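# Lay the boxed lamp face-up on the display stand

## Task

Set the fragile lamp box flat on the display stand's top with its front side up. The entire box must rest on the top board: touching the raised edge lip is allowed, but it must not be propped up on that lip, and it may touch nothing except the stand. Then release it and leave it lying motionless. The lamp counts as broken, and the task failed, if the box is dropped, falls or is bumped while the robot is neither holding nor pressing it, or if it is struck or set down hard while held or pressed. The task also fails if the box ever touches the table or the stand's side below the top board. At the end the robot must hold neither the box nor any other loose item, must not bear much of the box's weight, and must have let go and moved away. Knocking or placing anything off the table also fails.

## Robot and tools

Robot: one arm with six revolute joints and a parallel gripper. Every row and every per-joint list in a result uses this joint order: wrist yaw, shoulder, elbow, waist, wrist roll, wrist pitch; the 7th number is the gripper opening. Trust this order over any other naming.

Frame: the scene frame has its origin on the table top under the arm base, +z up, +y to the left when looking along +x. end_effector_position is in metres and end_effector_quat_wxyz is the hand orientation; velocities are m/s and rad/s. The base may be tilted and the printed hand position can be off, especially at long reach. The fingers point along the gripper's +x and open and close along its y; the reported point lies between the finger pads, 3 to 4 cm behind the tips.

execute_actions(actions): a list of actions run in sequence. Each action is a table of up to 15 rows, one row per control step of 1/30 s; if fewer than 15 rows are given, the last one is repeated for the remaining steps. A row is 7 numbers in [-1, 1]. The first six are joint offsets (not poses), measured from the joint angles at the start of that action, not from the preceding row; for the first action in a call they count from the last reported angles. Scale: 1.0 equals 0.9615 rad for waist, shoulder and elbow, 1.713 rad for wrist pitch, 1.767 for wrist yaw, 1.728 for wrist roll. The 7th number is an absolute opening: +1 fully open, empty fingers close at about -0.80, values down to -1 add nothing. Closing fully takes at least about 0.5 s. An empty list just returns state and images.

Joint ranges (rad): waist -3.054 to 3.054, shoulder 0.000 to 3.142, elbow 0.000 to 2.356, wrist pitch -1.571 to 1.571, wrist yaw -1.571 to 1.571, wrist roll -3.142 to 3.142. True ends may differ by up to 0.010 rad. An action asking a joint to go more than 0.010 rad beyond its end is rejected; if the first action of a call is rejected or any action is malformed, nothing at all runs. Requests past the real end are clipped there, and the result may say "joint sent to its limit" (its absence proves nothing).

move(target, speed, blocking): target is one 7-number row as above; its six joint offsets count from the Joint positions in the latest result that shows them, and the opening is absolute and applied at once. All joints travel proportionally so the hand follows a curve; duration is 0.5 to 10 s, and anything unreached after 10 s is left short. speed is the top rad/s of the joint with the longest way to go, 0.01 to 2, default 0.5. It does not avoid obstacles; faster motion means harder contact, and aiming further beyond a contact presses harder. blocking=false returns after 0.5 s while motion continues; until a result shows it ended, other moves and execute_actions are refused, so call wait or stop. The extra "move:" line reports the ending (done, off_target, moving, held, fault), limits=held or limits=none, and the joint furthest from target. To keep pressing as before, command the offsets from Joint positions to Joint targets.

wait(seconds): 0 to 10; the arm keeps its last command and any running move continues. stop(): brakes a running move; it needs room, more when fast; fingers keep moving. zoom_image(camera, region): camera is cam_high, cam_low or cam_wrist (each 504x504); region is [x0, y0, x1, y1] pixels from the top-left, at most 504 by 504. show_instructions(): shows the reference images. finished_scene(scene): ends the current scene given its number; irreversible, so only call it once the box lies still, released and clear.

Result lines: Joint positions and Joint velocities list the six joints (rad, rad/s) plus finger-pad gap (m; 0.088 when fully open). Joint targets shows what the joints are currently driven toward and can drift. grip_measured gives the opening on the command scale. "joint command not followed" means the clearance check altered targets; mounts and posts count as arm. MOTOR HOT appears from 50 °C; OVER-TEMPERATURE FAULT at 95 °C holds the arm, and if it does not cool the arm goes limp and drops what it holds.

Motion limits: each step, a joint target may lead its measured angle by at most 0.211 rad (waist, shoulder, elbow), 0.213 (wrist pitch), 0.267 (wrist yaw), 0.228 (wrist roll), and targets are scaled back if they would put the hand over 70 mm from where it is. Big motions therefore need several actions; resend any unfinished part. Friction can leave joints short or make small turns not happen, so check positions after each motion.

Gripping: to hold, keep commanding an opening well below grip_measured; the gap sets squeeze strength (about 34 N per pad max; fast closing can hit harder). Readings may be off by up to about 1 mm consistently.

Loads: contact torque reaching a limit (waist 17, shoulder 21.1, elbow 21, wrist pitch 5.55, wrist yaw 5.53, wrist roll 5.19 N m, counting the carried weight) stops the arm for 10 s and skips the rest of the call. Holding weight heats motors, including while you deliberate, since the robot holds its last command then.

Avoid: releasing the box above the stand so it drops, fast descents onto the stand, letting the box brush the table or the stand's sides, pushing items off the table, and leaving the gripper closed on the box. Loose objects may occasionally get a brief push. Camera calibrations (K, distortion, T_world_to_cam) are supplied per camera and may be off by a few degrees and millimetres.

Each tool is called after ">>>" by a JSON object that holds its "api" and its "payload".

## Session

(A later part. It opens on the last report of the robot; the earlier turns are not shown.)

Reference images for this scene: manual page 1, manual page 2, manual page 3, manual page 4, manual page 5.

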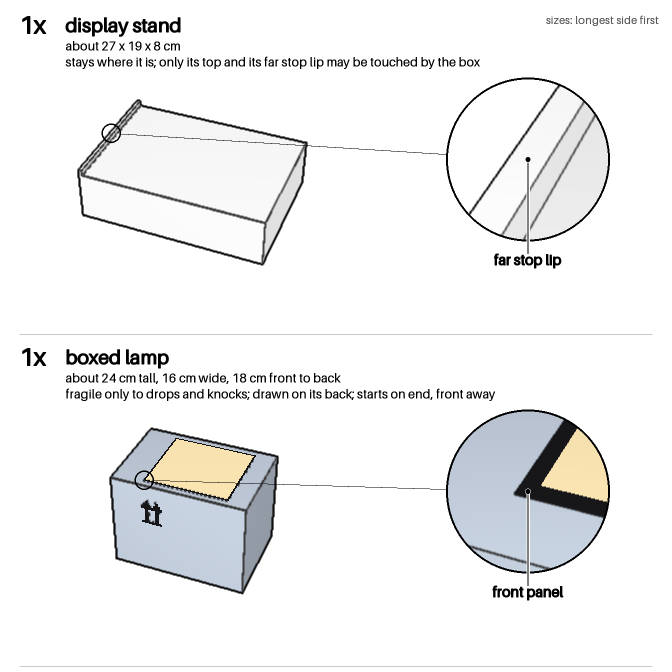

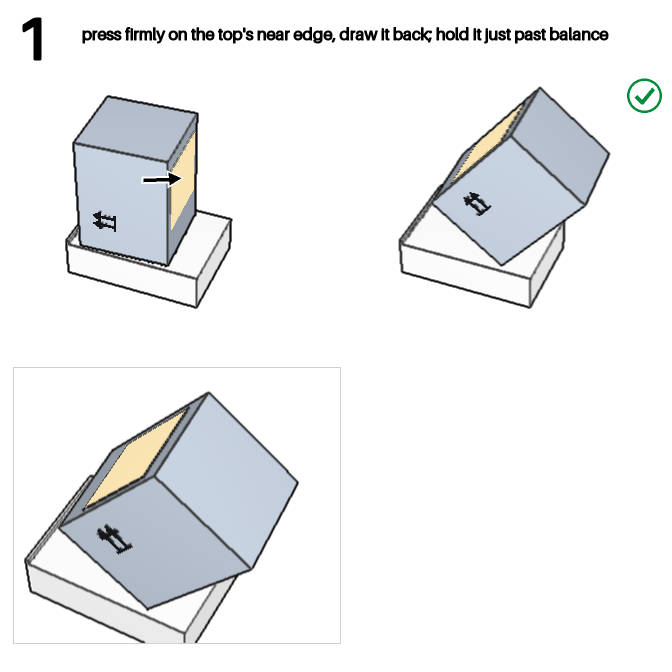

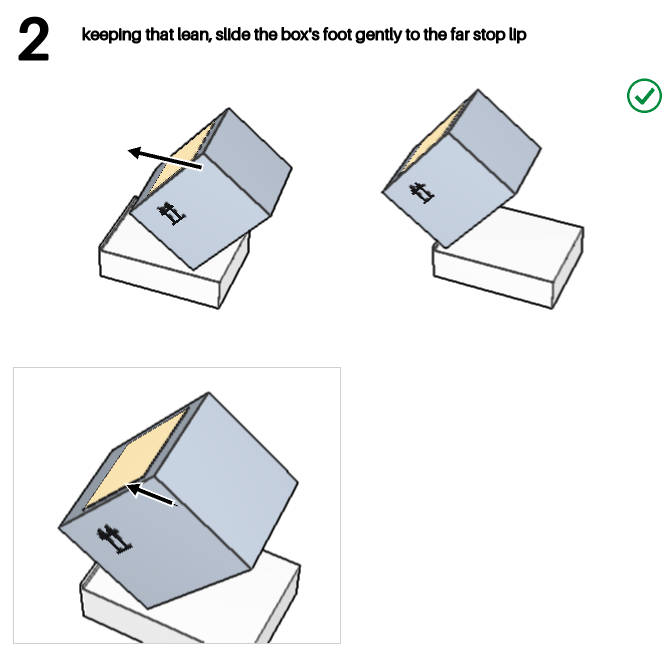

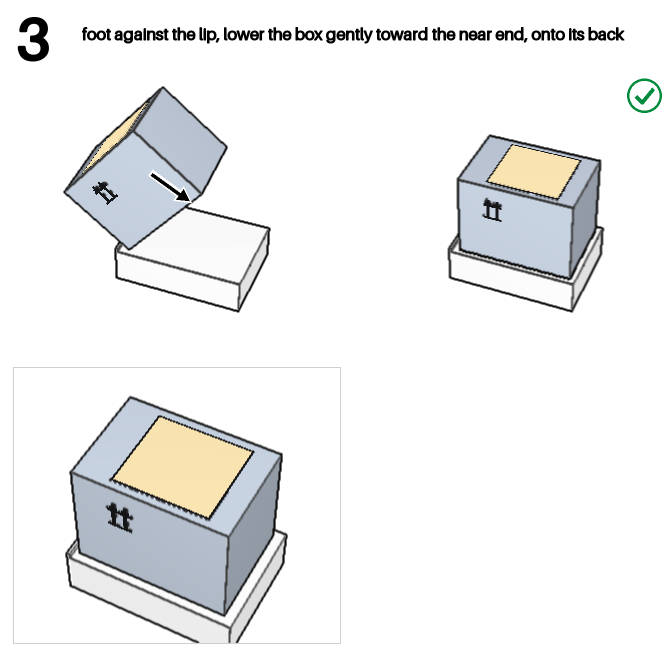

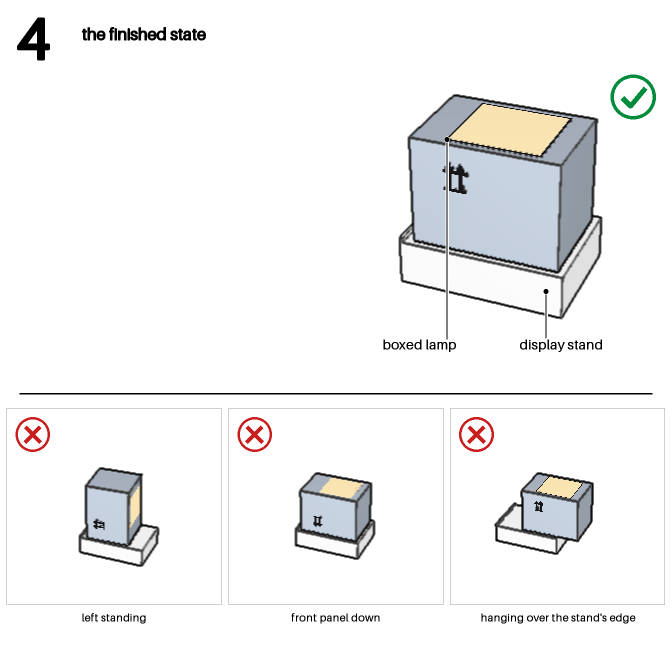

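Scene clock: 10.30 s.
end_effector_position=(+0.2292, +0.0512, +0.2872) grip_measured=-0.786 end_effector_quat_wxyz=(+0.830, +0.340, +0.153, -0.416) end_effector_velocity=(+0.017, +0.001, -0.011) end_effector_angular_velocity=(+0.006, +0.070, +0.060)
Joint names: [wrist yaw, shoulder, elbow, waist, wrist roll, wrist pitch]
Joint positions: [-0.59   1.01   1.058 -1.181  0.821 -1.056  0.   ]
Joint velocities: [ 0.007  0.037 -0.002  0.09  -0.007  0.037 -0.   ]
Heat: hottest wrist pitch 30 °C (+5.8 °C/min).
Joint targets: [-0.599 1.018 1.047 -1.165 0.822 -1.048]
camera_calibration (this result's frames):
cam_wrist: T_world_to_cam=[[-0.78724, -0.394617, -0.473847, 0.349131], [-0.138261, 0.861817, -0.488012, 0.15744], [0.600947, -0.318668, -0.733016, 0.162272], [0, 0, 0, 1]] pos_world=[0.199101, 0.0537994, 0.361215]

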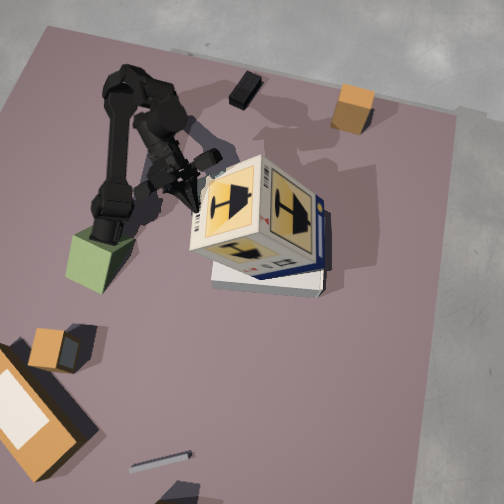

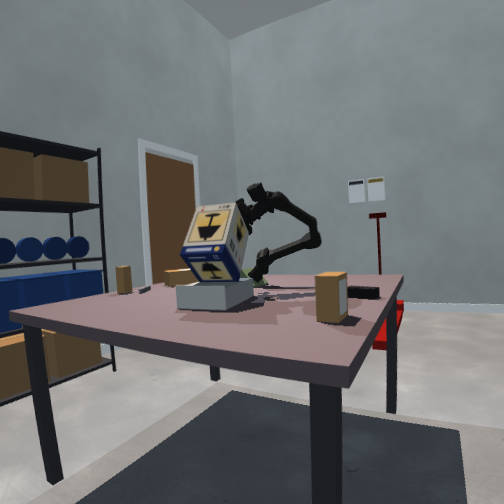

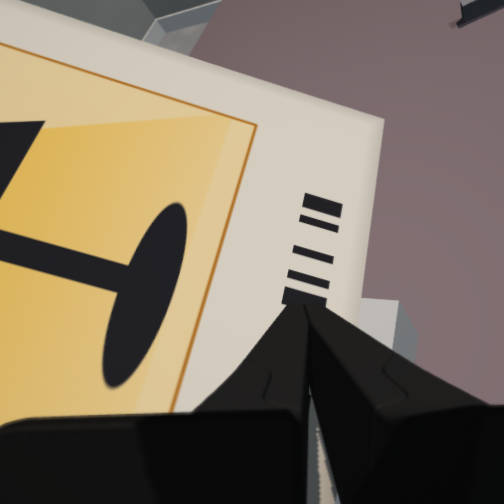

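>>> {"api": "execute_actions", "payload": {"actions": [[[-0.005,0.021,0,0.029,0,0.005,-1],[-0.005,0.034,0.011,0.041,0,0.005,-1],[-0.005,0.047,0.021,0.053,0,0.005,-1],[-0.005,0.06,0.032,0.064,0,0.005,-1],[-0.005,0.073,0.043,0.076,0,0.005,-1],[-0.005,0.085,0.054,0.087,0,0.005,-1],[-0.005,0.098,0.064,0.098,0,0.005,-1],[-0.005,0.11,0.075,0.109,0,0.005,-1],[-0.005,0.123,0.086,0.12,0,0.005,-1],[-0.005,0.135,0.097,0.131,0,0.005,-1],[-0.005,0.147,0.108,0.141,0,0.005,-1],[-0.005,0.159,0.118,0.152,0,0.005,-1],[-0.005,0.171,0.129,0.162,0,0.005,-1],[-0.005,0.183,0.14,0.172,0,0.005,-1]]]}}

>>> {"api": "zoom_image", "payload": {"camera": "cam_high", "region": [190, 110, 390, 310]}}

Scene clock: 11.10 s.
end_effector_position=(+0.2700, +0.0559, +0.2851) grip_measured=-0.786 end_effector_quat_wxyz=(+0.830, +0.326, +0.220, -0.395) end_effector_velocity=(+0.073, +0.014, -0.004) end_effector_angular_velocity=(+0.070, +0.174, +0.153)
Joint names: [wrist yaw, shoulder, elbow, waist, wrist roll, wrist pitch]
Joint positions: [-0.591  1.163  1.174 -1.04   0.821 -1.046  0.   ]
Joint velocities: [-0.022  0.266  0.232  0.222 -0.007 -0.007 -0.   ]
Heat: hottest wrist pitch 30 °C (+5.4 °C/min).
Joint targets: [-0.599 1.186 1.193 -1.015 0.821 -1.047]
camera_calibration (this result's frames):
cam_wrist: T_world_to_cam=[[-0.798842, -0.445178, -0.404558, 0.36833], [-0.262052, 0.862912, -0.432102, 0.175356], [0.54146, -0.239166, -0.80599, 0.170158], [0, 0, 0, 1]] pos_world=[0.248056, 0.0533516, 0.361928]

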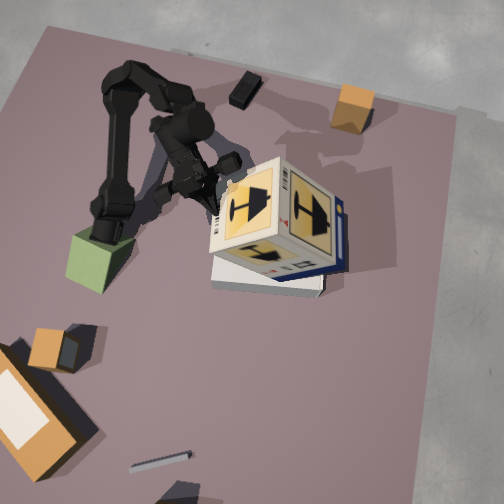

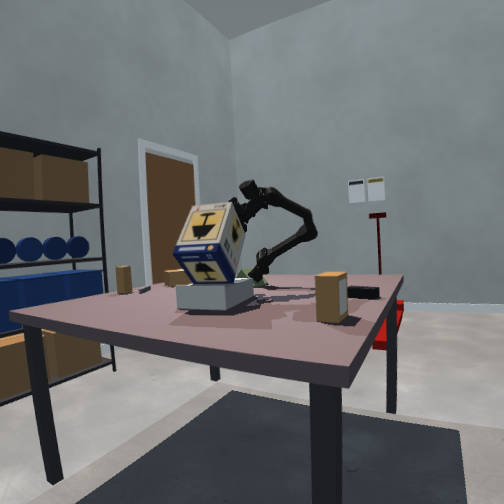

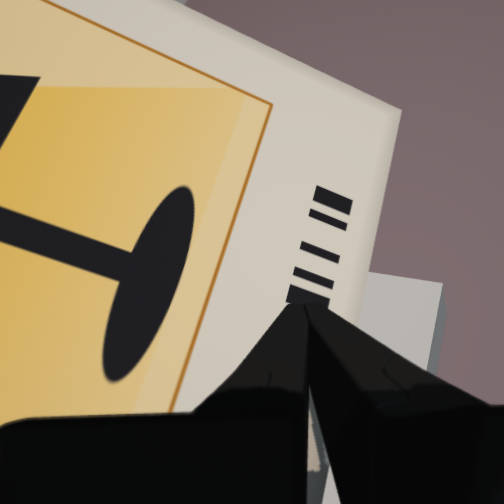

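Region (190, 110, 390, 310) of cam_high's 504x504 image, scaled by 2.520, with more detail than that image has.

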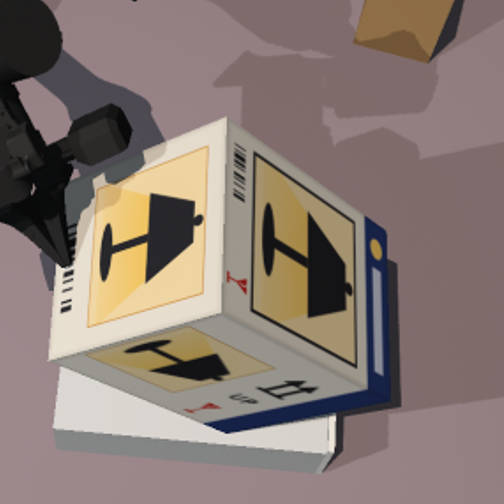

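>>> {"api": "execute_actions", "payload": {"actions": [[[-0.005,0.028,0.021,0.034,0,0.007,-1],[-0.005,0.033,0.023,0.043,0,0.014,-1],[-0.005,0.037,0.024,0.051,0,0.021,-1],[-0.005,0.042,0.026,0.06,0,0.029,-1],[-0.005,0.046,0.027,0.068,0,0.036,-1],[-0.005,0.051,0.029,0.077,0,0.043,-1],[-0.005,0.055,0.03,0.085,0,0.05,-1],[-0.005,0.06,0.032,0.093,0,0.057,-1],[-0.005,0.064,0.033,0.101,0,0.064,-1],[-0.005,0.069,0.035,0.109,0,0.072,-1],[-0.005,0.073,0.036,0.117,0,0.079,-1],[-0.005,0.078,0.038,0.125,0,0.086,-1]]]}}

>>> {"api": "zoom_image", "payload": {"camera": "cam_high", "region": [190, 110, 390, 310]}}

Scene clock: 11.87 s.
end_effector_position=(+0.3100, +0.0609, +0.2849) grip_measured=-0.786 end_effector_quat_wxyz=(+0.860, +0.283, +0.243, -0.348) end_effector_velocity=(+0.020, +0.004, -0.011) end_effector_angular_velocity=(+0.009, +0.038, +0.061)
Joint names: [wrist yaw, shoulder, elbow, waist, wrist roll, wrist pitch]
Joint positions: [-0.593  1.231  1.207 -0.933  0.821 -0.908  0.   ]
Joint velocities: [-0.007  0.042  0.007  0.071  0.007  0.051 -0.   ]
Heat: hottest wrist pitch 30 °C (+5.1 °C/min).
Joint targets: [-0.600 1.238 1.211 -0.920 0.821 -0.899]
camera_calibration (this result's frames):
cam_wrist: T_world_to_cam=[[-0.741029, -0.569706, -0.355403, 0.378114], [-0.38716, 0.794958, -0.467064, 0.234329], [0.548619, -0.20851, -0.809654, 0.146467], [0, 0, 0, 1]] pos_world=[0.290561, 0.0596719, 0.362417]

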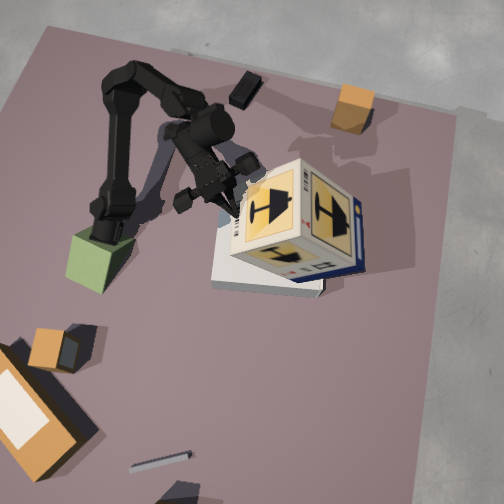

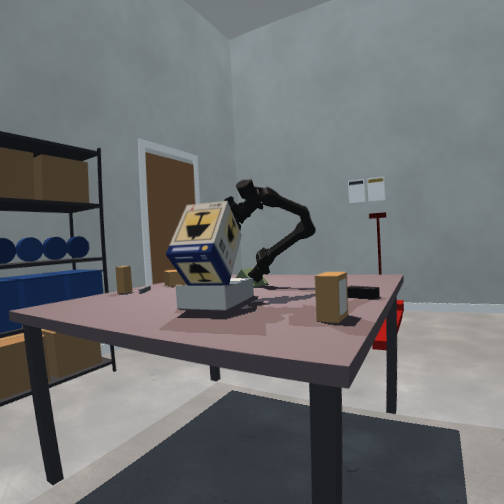

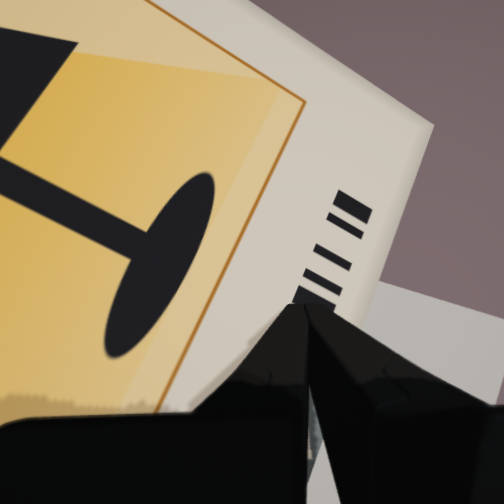

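Region (190, 110, 390, 310) of cam_high's 504x504 image, scaled by 2.520, with more detail than that image has.

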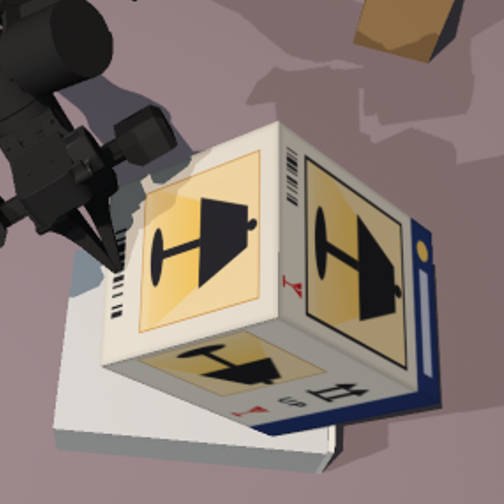

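>>> {"api": "execute_actions", "payload": {"actions": [[[-0.004,0.009,0.004,0.021,0,0.012,-1],[-0.004,0.011,0.003,0.028,0,0.02,-1],[-0.004,0.013,0.003,0.035,0,0.027,-1],[-0.004,0.016,0.002,0.043,0,0.034,-1],[-0.004,0.018,0.002,0.05,0,0.042,-1],[-0.004,0.02,0.001,0.057,0,0.049,-1],[-0.004,0.022,0.001,0.064,0,0.056,-1],[-0.004,0.024,0,0.071,0,0.064,-1],[-0.004,0.026,0,0.078,0,0.071,-1],[-0.004,0.028,0,0.085,0,0.078,-1],[-0.004,0.03,0,0.091,0,0.084,-1],[-0.004,0.032,0,0.096,0,0.089,-1],[-0.004,0.033,0,0.1,0,0.093,-1]]]}}

>>> {"api": "wait", "payload": {"seconds": 0.2}}

>>> {"api": "zoom_image", "payload": {"camera": "cam_high", "region": [190, 110, 390, 310]}}

Scene clock: 12.63 s.
end_effector_position=(+0.3413, +0.0722, +0.2844) grip_measured=-0.786 end_effector_quat_wxyz=(+0.891, +0.239, +0.247, -0.297) end_effector_velocity=(+0.023, +0.016, -0.009) end_effector_angular_velocity=(-0.034, +0.026, +0.130)
Joint names: [wrist yaw, shoulder, elbow, waist, wrist roll, wrist pitch]
Joint positions: [-0.593  1.254  1.207 -0.852  0.821 -0.76   0.   ]
Joint velocities: [-0.022  0.017 -0.002  0.076 -0.022  0.095 -0.   ]
Heat: hottest wrist pitch 30 °C (+4.7 °C/min).
Joint targets: [-0.600 1.262 1.207 -0.837 0.821 -0.749]
camera_calibration (this result's frames):
cam_wrist: T_world_to_cam=[[-0.654708, -0.685597, -0.318299, 0.375904], [-0.485459, 0.704154, -0.518166, 0.291873], [0.579384, -0.184726, -0.793845, 0.114565], [0, 0, 0, 1]] pos_world=[0.321422, 0.0733582, 0.361835]

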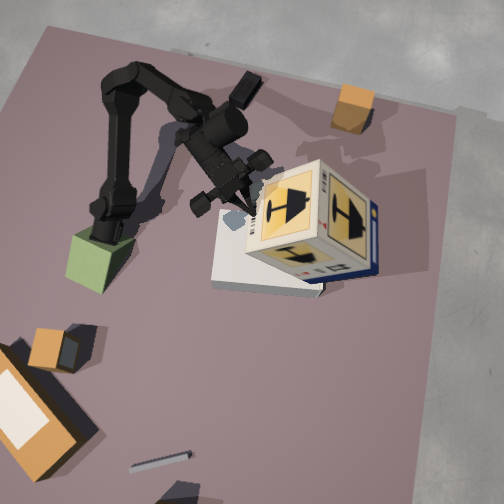

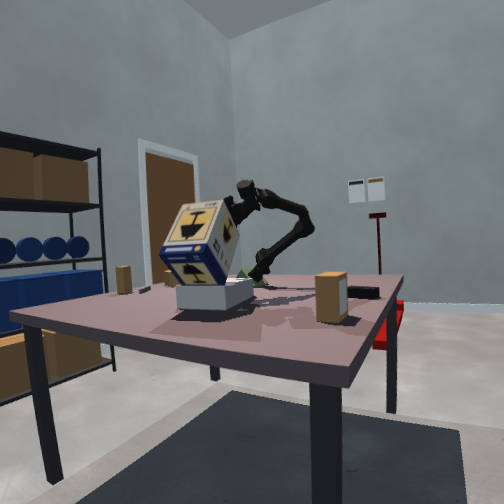

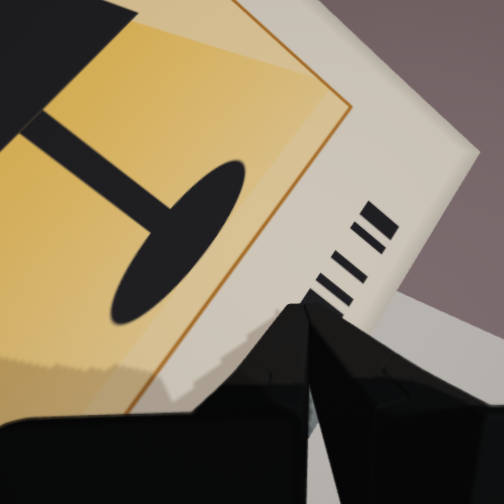

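Scene clock: 12.83 s.
end_effector_position=(+0.3428, +0.0728, +0.2846) grip_measured=-0.786 end_effector_quat_wxyz=(+0.893, +0.237, +0.247, -0.294) end_effector_velocity=(-0.001, +0.003, -0.002) end_effector_angular_velocity=(+0.002, +0.007, +0.010)
Joint names: [wrist yaw, shoulder, elbow, waist, wrist roll, wrist pitch]
Joint positions: [-0.593  1.255  1.207 -0.848  0.822 -0.752  0.   ]
Joint velocities: [-0.007 -0.007 -0.002  0.002 -0.007 -0.007 -0.   ]
Heat: hottest wrist pitch 30 °C (+4.7 °C/min).
Joint targets: [-0.600 1.262 1.207 -0.837 0.822 -0.749]
wait: 0.20 s; no rest
camera_calibration (this result's frames):
cam_wrist: T_world_to_cam=[[-0.649798, -0.69087, -0.316956, 0.375682], [-0.48935, 0.699309, -0.52106, 0.294795], [0.581635, -0.183481, -0.792487, 0.112652], [0, 0, 0, 1]] pos_world=[0.322853, 0.0740639, 0.361956]

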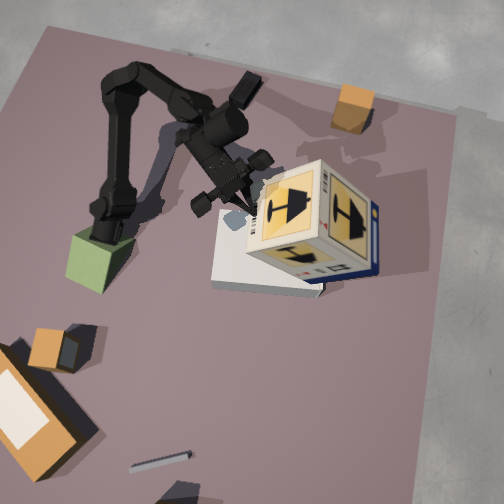

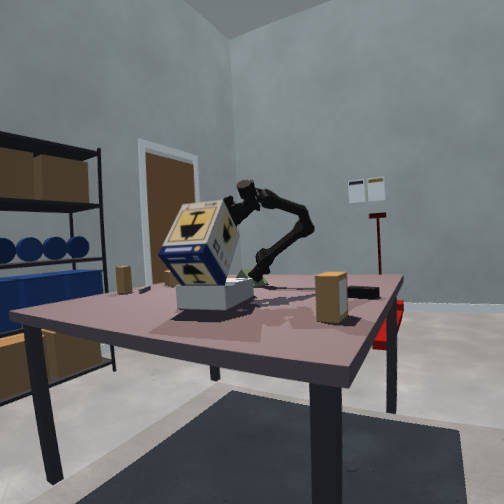

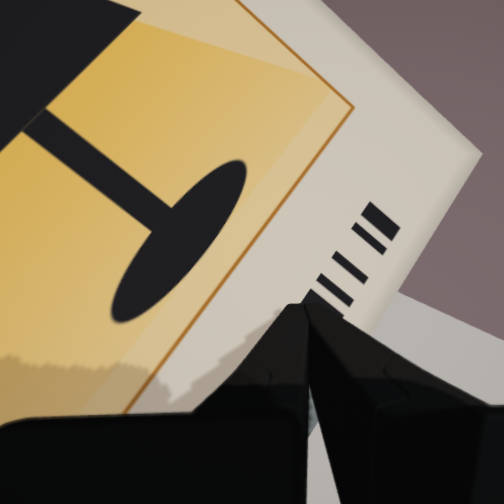

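Region (190, 110, 390, 310) of cam_high's 504x504 image, scaled by 2.520, with more detail than that image has.

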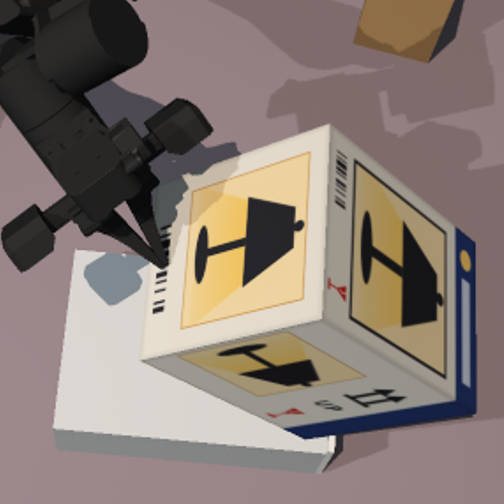

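>>> {"api": "execute_actions", "payload": {"actions": [[[-0.004,0.008,-0.001,0.014,0,0.002,-1],[-0.004,0.01,-0.002,0.018,0,0.002,-1],[-0.004,0.011,-0.004,0.021,0,0.002,-1],[-0.004,0.013,-0.005,0.025,0,0.002,-1],[-0.004,0.014,-0.006,0.028,0,0.002,-1],[-0.004,0.016,-0.007,0.032,0,0.002,-1],[-0.004,0.017,-0.009,0.035,0,0.002,-1],[-0.004,0.018,-0.01,0.039,0,0.002,-1],[-0.004,0.02,-0.011,0.042,0,0.002,-1],[-0.004,0.021,-0.012,0.046,0,0.002,-1],[-0.004,0.023,-0.014,0.049,0,0.002,-1],[-0.004,0.024,-0.015,0.053,0,0.002,-1]]]}}

Scene clock: 15.97 s.
end_effector_position=(+0.3463, +0.0729, +0.2765) grip_measured=-0.786 end_effector_quat_wxyz=(+0.889, +0.235, +0.259, -0.295) end_effector_velocity=(-0.001, -0.003, -0.001) end_effector_angular_velocity=(-0.009, +0.002, -0.004)
Joint names: [wrist yaw, shoulder, elbow, waist, wrist roll, wrist pitch]
Joint positions: [-0.585  1.267  1.204 -0.823  0.822 -0.751  0.   ]
Joint velocities: [ 0.007 -0.002 -0.012 -0.002 -0.007  0.007 -0.   ]
Heat: hottest wrist pitch 30 °C (+3.8 °C/min).
Joint targets: [-0.600 1.278 1.193 -0.797 0.822 -0.749]
camera_calibration (this result's frames):
cam_wrist: T_world_to_cam=[[-0.655083, -0.691212, -0.305109, 0.374014], [-0.503863, 0.70057, -0.505295, 0.292818], [0.563017, -0.177277, -0.807208, 0.11429], [0, 0, 0, 1]] pos_world=[0.328204, 0.0736446, 0.354331]

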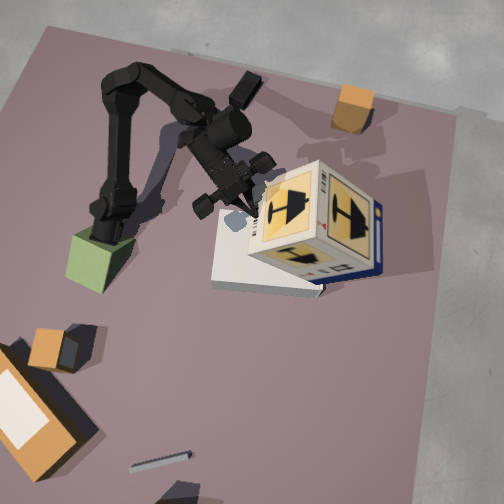

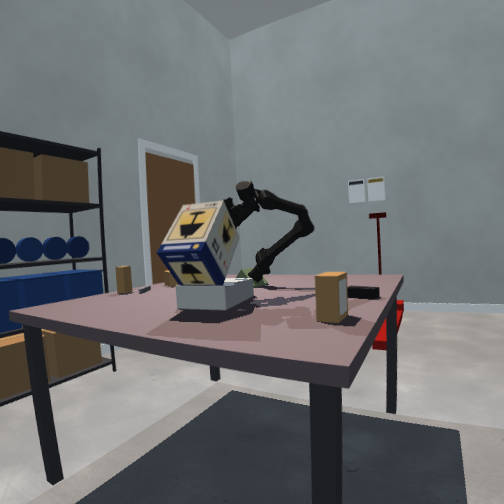

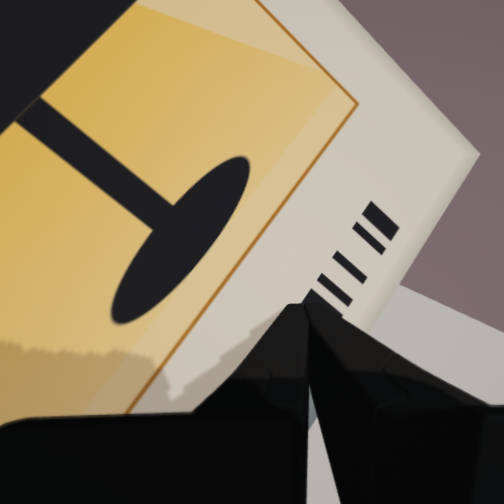

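>>> {"api": "execute_actions", "payload": {"actions": [[[-0.0085,0,-0.028,0.028,-0.004,0.007,-1],[-0.0085,-0.01,-0.045,0.03,-0.008,0.013,-1],[-0.0085,-0.021,-0.062,0.031,-0.012,0.02,-1],[-0.0085,-0.031,-0.079,0.033,-0.016,0.026,-1],[-0.0085,-0.042,-0.096,0.034,-0.02,0.032,-1],[-0.0085,-0.052,-0.113,0.036,-0.024,0.038,-1],[-0.0085,-0.063,-0.13,0.037,-0.028,0.045,-1],[-0.0085,-0.074,-0.148,0.039,-0.032,0.051,-1],[-0.0085,-0.084,-0.165,0.04,-0.036,0.057,-1],[-0.0085,-0.095,-0.182,0.042,-0.04,0.063,-1],[-0.0085,-0.105,-0.199,0.043,-0.044,0.069,-1],[-0.0085,-0.116,-0.216,0.045,-0.048,0.076,-1],[-0.0085,-0.126,-0.233,0.046,-0.052,0.082,-1],[-0.0085,-0.137,-0.25,0.048,-0.056,0.088,-1]]]}}

Scene clock: 16.77 s.
end_effector_position=(+0.3252, +0.0676, +0.2518) grip_measured=-0.786 end_effector_quat_wxyz=(+0.909, +0.183, +0.259, -0.272) end_effector_velocity=(-0.053, -0.013, -0.069) end_effector_angular_velocity=(-0.070, +0.090, +0.064)
Joint names: [wrist yaw, shoulder, elbow, waist, wrist roll, wrist pitch]
Joint positions: [-0.576  1.138  1.003 -0.815  0.74  -0.629  0.   ]
Joint velocities: [ 0.007 -0.232 -0.364  0.032 -0.125  0.095  0.   ]
Heat: hottest wrist pitch 30 °C (+3.6 °C/min).
Joint targets: [-0.600 1.135 0.964 -0.777 0.725 -0.600]
camera_calibration (this result's frames):
cam_wrist: T_world_to_cam=[[-0.599806, -0.765473, -0.232989, 0.317839], [-0.561683, 0.610185, -0.558736, 0.311772], [0.569864, -0.204267, -0.795946, 0.102034], [0, 0, 0, 1]] pos_world=[0.307613, 0.0739006, 0.329465]

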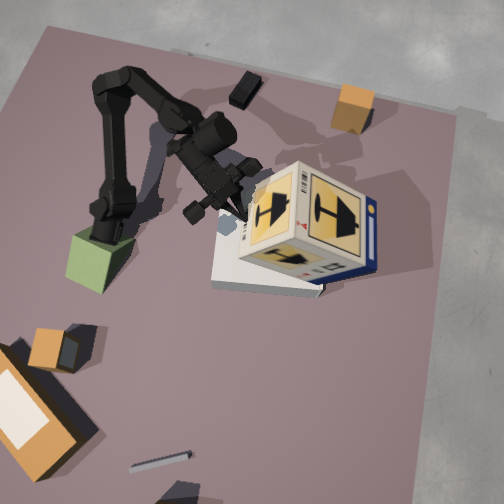

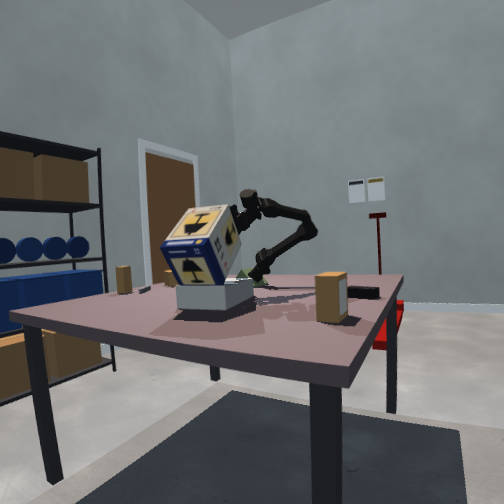

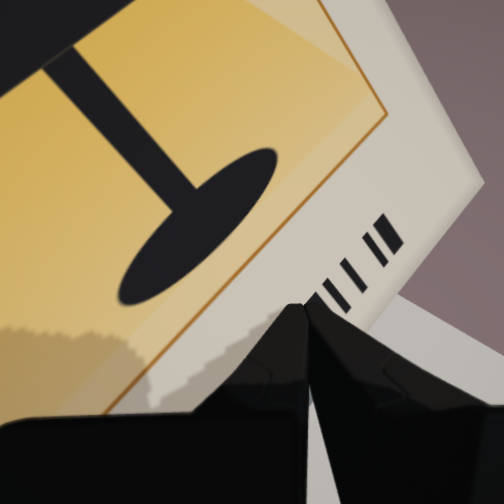

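>>> {"api": "execute_actions", "payload": {"actions": [[[-0.0135,-0.014,-0.058,0.042,-0.012,0.023,-1],[-0.0135,-0.024,-0.074,0.044,-0.016,0.029,-1],[-0.0135,-0.035,-0.091,0.046,-0.02,0.036,-1],[-0.0135,-0.046,-0.108,0.048,-0.024,0.042,-1],[-0.0135,-0.056,-0.125,0.05,-0.028,0.048,-1],[-0.0135,-0.067,-0.141,0.052,-0.032,0.054,-1],[-0.0135,-0.077,-0.158,0.054,-0.036,0.06,-1],[-0.0135,-0.088,-0.175,0.057,-0.04,0.067,-1],[-0.0135,-0.099,-0.191,0.059,-0.044,0.073,-1],[-0.0135,-0.109,-0.208,0.061,-0.048,0.079,-1],[-0.0135,-0.12,-0.225,0.063,-0.052,0.085,-1],[-0.0135,-0.131,-0.242,0.065,-0.056,0.092,-1],[-0.0135,-0.141,-0.258,0.067,-0.06,0.098,-1],[-0.0135,-0.152,-0.275,0.069,-0.064,0.104,-1]]]}}

>>> {"api": "wait", "payload": {"seconds": 0.25}}

Scene clock: 17.57 s.
end_effector_position=(+0.3011, +0.0618, +0.2134) grip_measured=-0.786 end_effector_quat_wxyz=(+0.925, +0.123, +0.271, -0.238) end_effector_velocity=(-0.051, -0.013, -0.093) end_effector_angular_velocity=(-0.015, +0.139, +0.104)
Joint names: [wrist yaw, shoulder, elbow, waist, wrist roll, wrist pitch]
Joint positions: [-0.575  0.991  0.768 -0.783  0.645 -0.493  0.   ]
Joint velocities: [-0.037 -0.217 -0.388  0.081 -0.11   0.11  -0.   ]
Heat: hottest wrist pitch 31 °C (+6.8 °C/min).
Joint targets: [-0.600 0.991 0.739 -0.748 0.629 -0.450]
camera_calibration (this result's frames):
cam_wrist: T_world_to_cam=[[-0.520925, -0.841816, -0.141358, 0.251463], [-0.639012, 0.49438, -0.589281, 0.317294], [0.565951, -0.216642, -0.795466, 0.0858279], [0, 0, 0, 1]] pos_world=[0.285174, 0.0734158, 0.290795]

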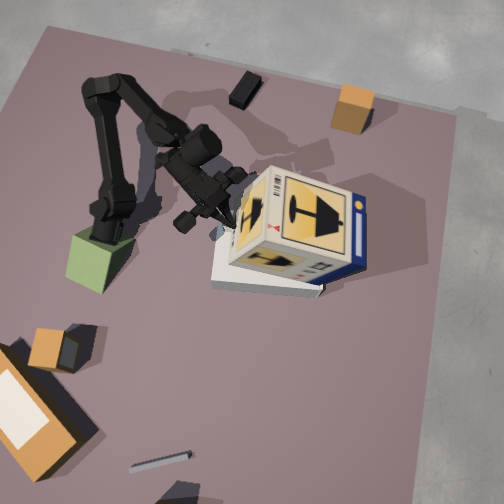

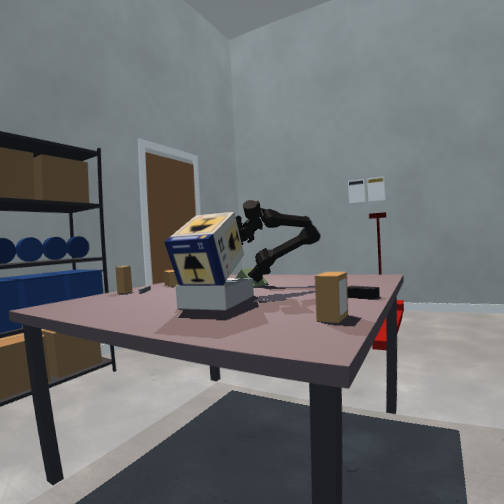

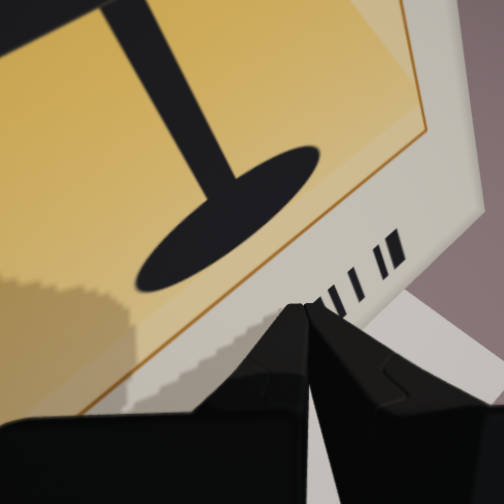

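Scene clock: 17.83 s.
end_effector_position=(+0.2984, +0.0607, +0.2078) grip_measured=-0.786 end_effector_quat_wxyz=(+0.925, +0.119, +0.274, -0.234) end_effector_velocity=(-0.003, +0.001, -0.005) end_effector_angular_velocity=(+0.004, +0.018, +0.018)
Joint names: [wrist yaw, shoulder, elbow, waist, wrist roll, wrist pitch]
Joint positions: [-0.577  0.977  0.741 -0.778  0.636 -0.48   0.   ]
Joint velocities: [-0.022 -0.007 -0.012 -0.002 -0.022 -0.007 -0.   ]
Heat: hottest wrist pitch 31 °C (+6.7 °C/min).
Joint targets: [-0.600 0.992 0.739 -0.748 0.629 -0.450]
wait: 0.27 s; no rest
camera_calibration (this result's frames):
cam_wrist: T_world_to_cam=[[-0.513021, -0.847951, -0.133375, 0.244651], [-0.648188, 0.484557, -0.587416, 0.315755], [0.562728, -0.214905, -0.798219, 0.0841456], [0, 0, 0, 1]] pos_world=[0.282829, 0.0725338, 0.285277]

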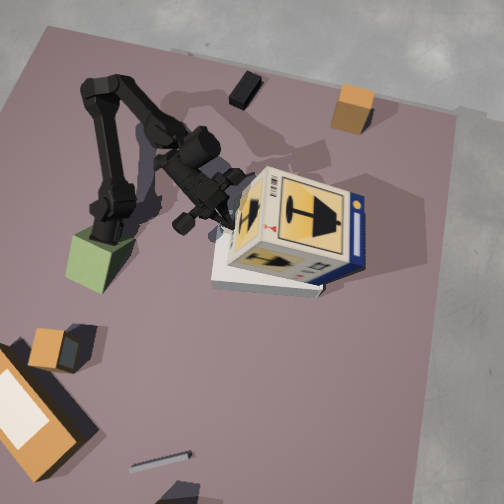

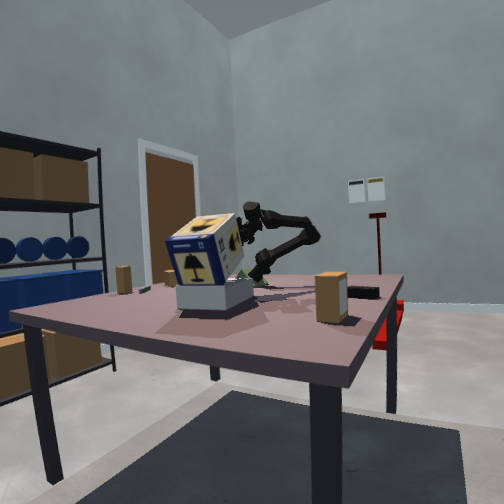

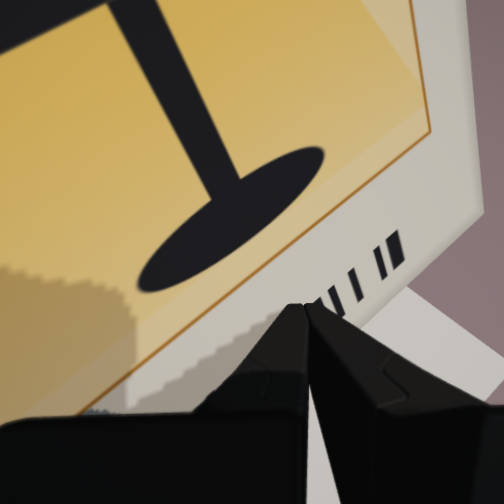

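>>> {"api": "execute_actions", "payload": {"actions": []}}

Scene clock: 18.23 s.
end_effector_position=(+0.2983, +0.0606, +0.2077) grip_measured=-0.786 end_effector_quat_wxyz=(+0.926, +0.117, +0.274, -0.233) end_effector_velocity=(-0.002, +0.000, +0.000) end_effector_angular_velocity=(-0.011, +0.006, +0.011)
Joint names: [wrist yaw, shoulder, elbow, waist, wrist roll, wrist pitch]
Joint positions: [-0.577  0.976  0.74  -0.778  0.634 -0.478  0.   ]
Joint velocities: [-0.007 -0.007 -0.002 -0.007 -0.022 -0.007 -0.   ]
Heat: hottest wrist pitch 31 °C (+6.6 °C/min).
Joint targets: [-0.600 0.992 0.738 -0.748 0.629 -0.450]
camera_calibration (this result's frames):
cam_wrist: T_world_to_cam=[[-0.511725, -0.848995, -0.1317, 0.2439], [-0.649111, 0.482476, -0.588108, 0.31622], [0.562843, -0.215462, -0.797988, 0.0840594], [0, 0, 0, 1]] pos_world=[0.282759, 0.0726125, 0.285171]

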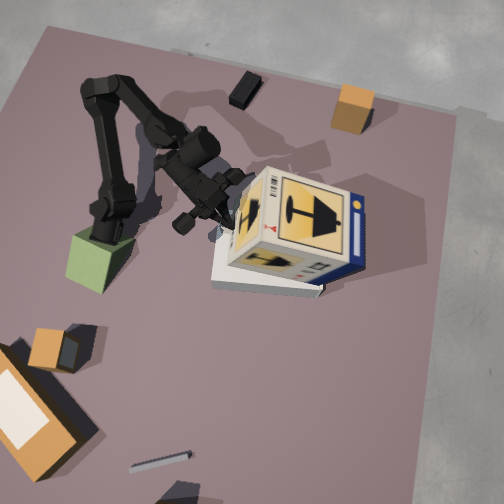

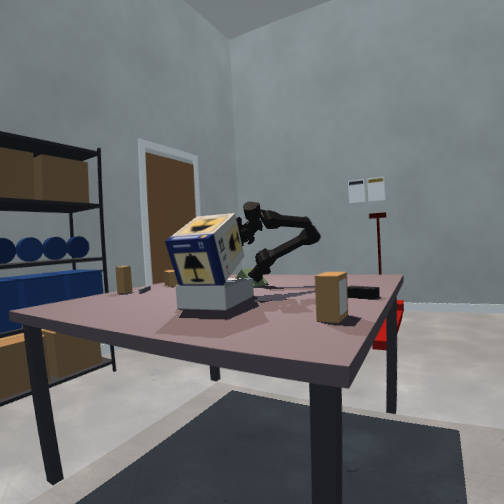

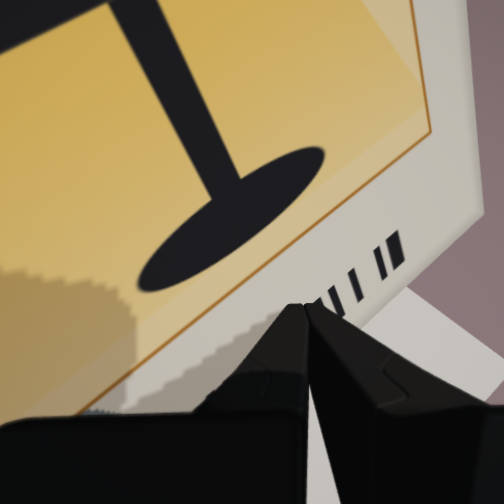

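>>> {"api": "execute_actions", "payload": {"actions": [[[-0.013,0.012,-0.011,0.034,-0.004,0.02,-1],[-0.013,0.008,-0.02,0.037,-0.006,0.023,-1],[-0.013,0.004,-0.029,0.04,-0.007,0.027,-1],[-0.013,0,-0.038,0.043,-0.009,0.031,-1],[-0.013,-0.004,-0.047,0.046,-0.01,0.034,-1],[-0.013,-0.009,-0.056,0.049,-0.011,0.038,-1],[-0.013,-0.013,-0.066,0.052,-0.013,0.042,-1],[-0.013,-0.017,-0.075,0.055,-0.014,0.045,-1],[-0.013,-0.021,-0.084,0.058,-0.016,0.049,-1],[-0.013,-0.025,-0.093,0.061,-0.017,0.053,-1],[-0.013,-0.03,-0.102,0.064,-0.019,0.056,-1],[-0.013,-0.034,-0.111,0.067,-0.02,0.06,-1]]]}}

>>> {"api": "wait", "payload": {"seconds": 0.2}}

Scene clock: 19.20 s.
end_effector_position=(+0.2867, +0.0552, +0.1772) grip_measured=-0.786 end_effector_quat_wxyz=(+0.923, +0.103, +0.299, -0.219) end_effector_velocity=(-0.012, -0.013, -0.046) end_effector_angular_velocity=(+0.041, +0.092, +0.021)
Joint names: [wrist yaw, shoulder, elbow, waist, wrist roll, wrist pitch]
Joint positions: [-0.583  0.933  0.625 -0.738  0.601 -0.425  0.   ]
Joint velocities: [-0.022  0.002 -0.134  0.056 -0.022  0.066 -0.   ]
Heat: hottest wrist pitch 32 °C (+9.4 °C/min).
Joint targets: [-0.600 0.944 0.633 -0.714 0.599 -0.376]
camera_calibration (this result's frames):
cam_wrist: T_world_to_cam=[[-0.483471, -0.869494, -0.101175, 0.216947], [-0.696818, 0.452235, -0.556712, 0.303223], [0.529813, -0.198654, -0.824521, 0.0783218], [0, 0, 0, 1]] pos_world=[0.274683, 0.067065, 0.255336]

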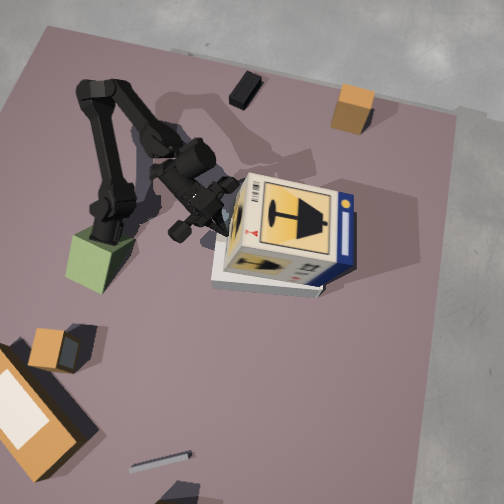

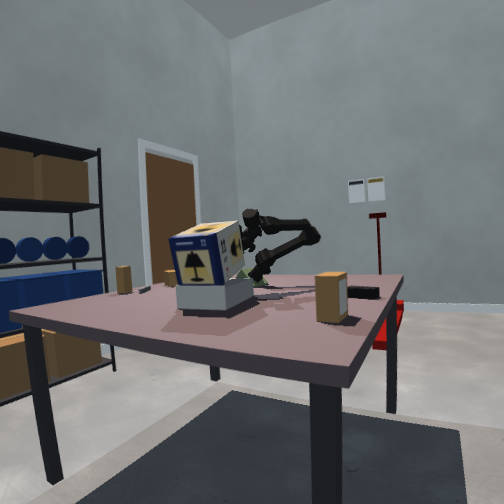

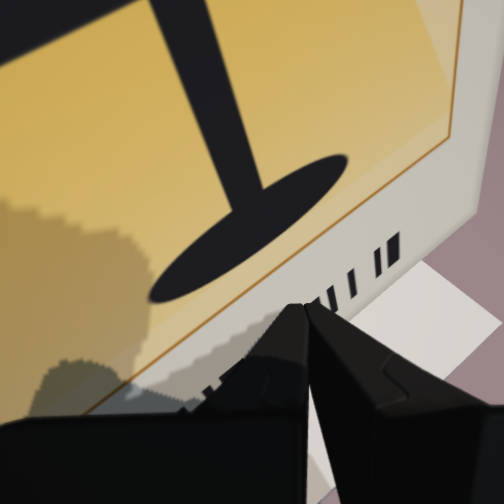

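Scene clock: 19.40 s.
end_effector_position=(+0.2863, +0.0545, +0.1752) grip_measured=-0.786 end_effector_quat_wxyz=(+0.923, +0.103, +0.301, -0.218) end_effector_velocity=(+0.002, +0.003, +0.004) end_effector_angular_velocity=(-0.026, -0.011, +0.038)
Joint names: [wrist yaw, shoulder, elbow, waist, wrist roll, wrist pitch]
Joint positions: [-0.584  0.933  0.619 -0.736  0.6   -0.42   0.   ]
Joint velocities: [-0.007 -0.012 -0.002 -0.002 -0.022  0.022 -0.   ]
Heat: hottest wrist pitch 32 °C (+9.3 °C/min).
Joint targets: [-0.600 0.944 0.633 -0.714 0.599 -0.376]
wait: 0.20 s; no rest
camera_calibration (this result's frames):
cam_wrist: T_world_to_cam=[[-0.483082, -0.869754, -0.100793, 0.215777], [-0.699084, 0.452453, -0.553685, 0.302167], [0.527174, -0.197013, -0.826604, 0.0778134], [0, 0, 0, 1]] pos_world=[0.274457, 0.0662867, 0.253375]

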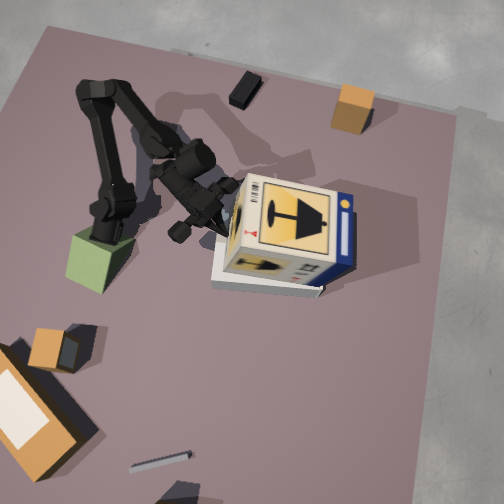

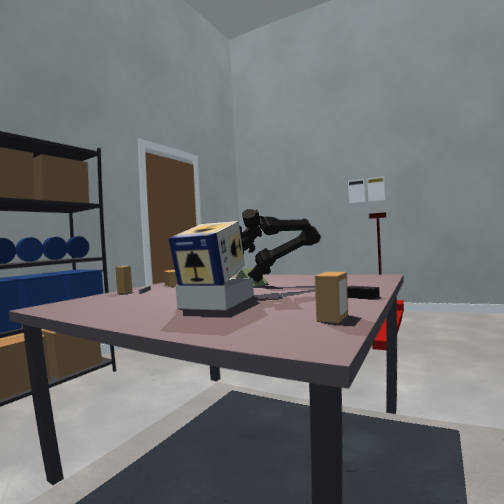

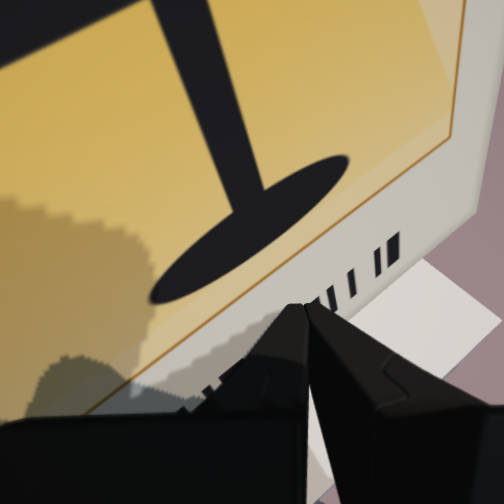

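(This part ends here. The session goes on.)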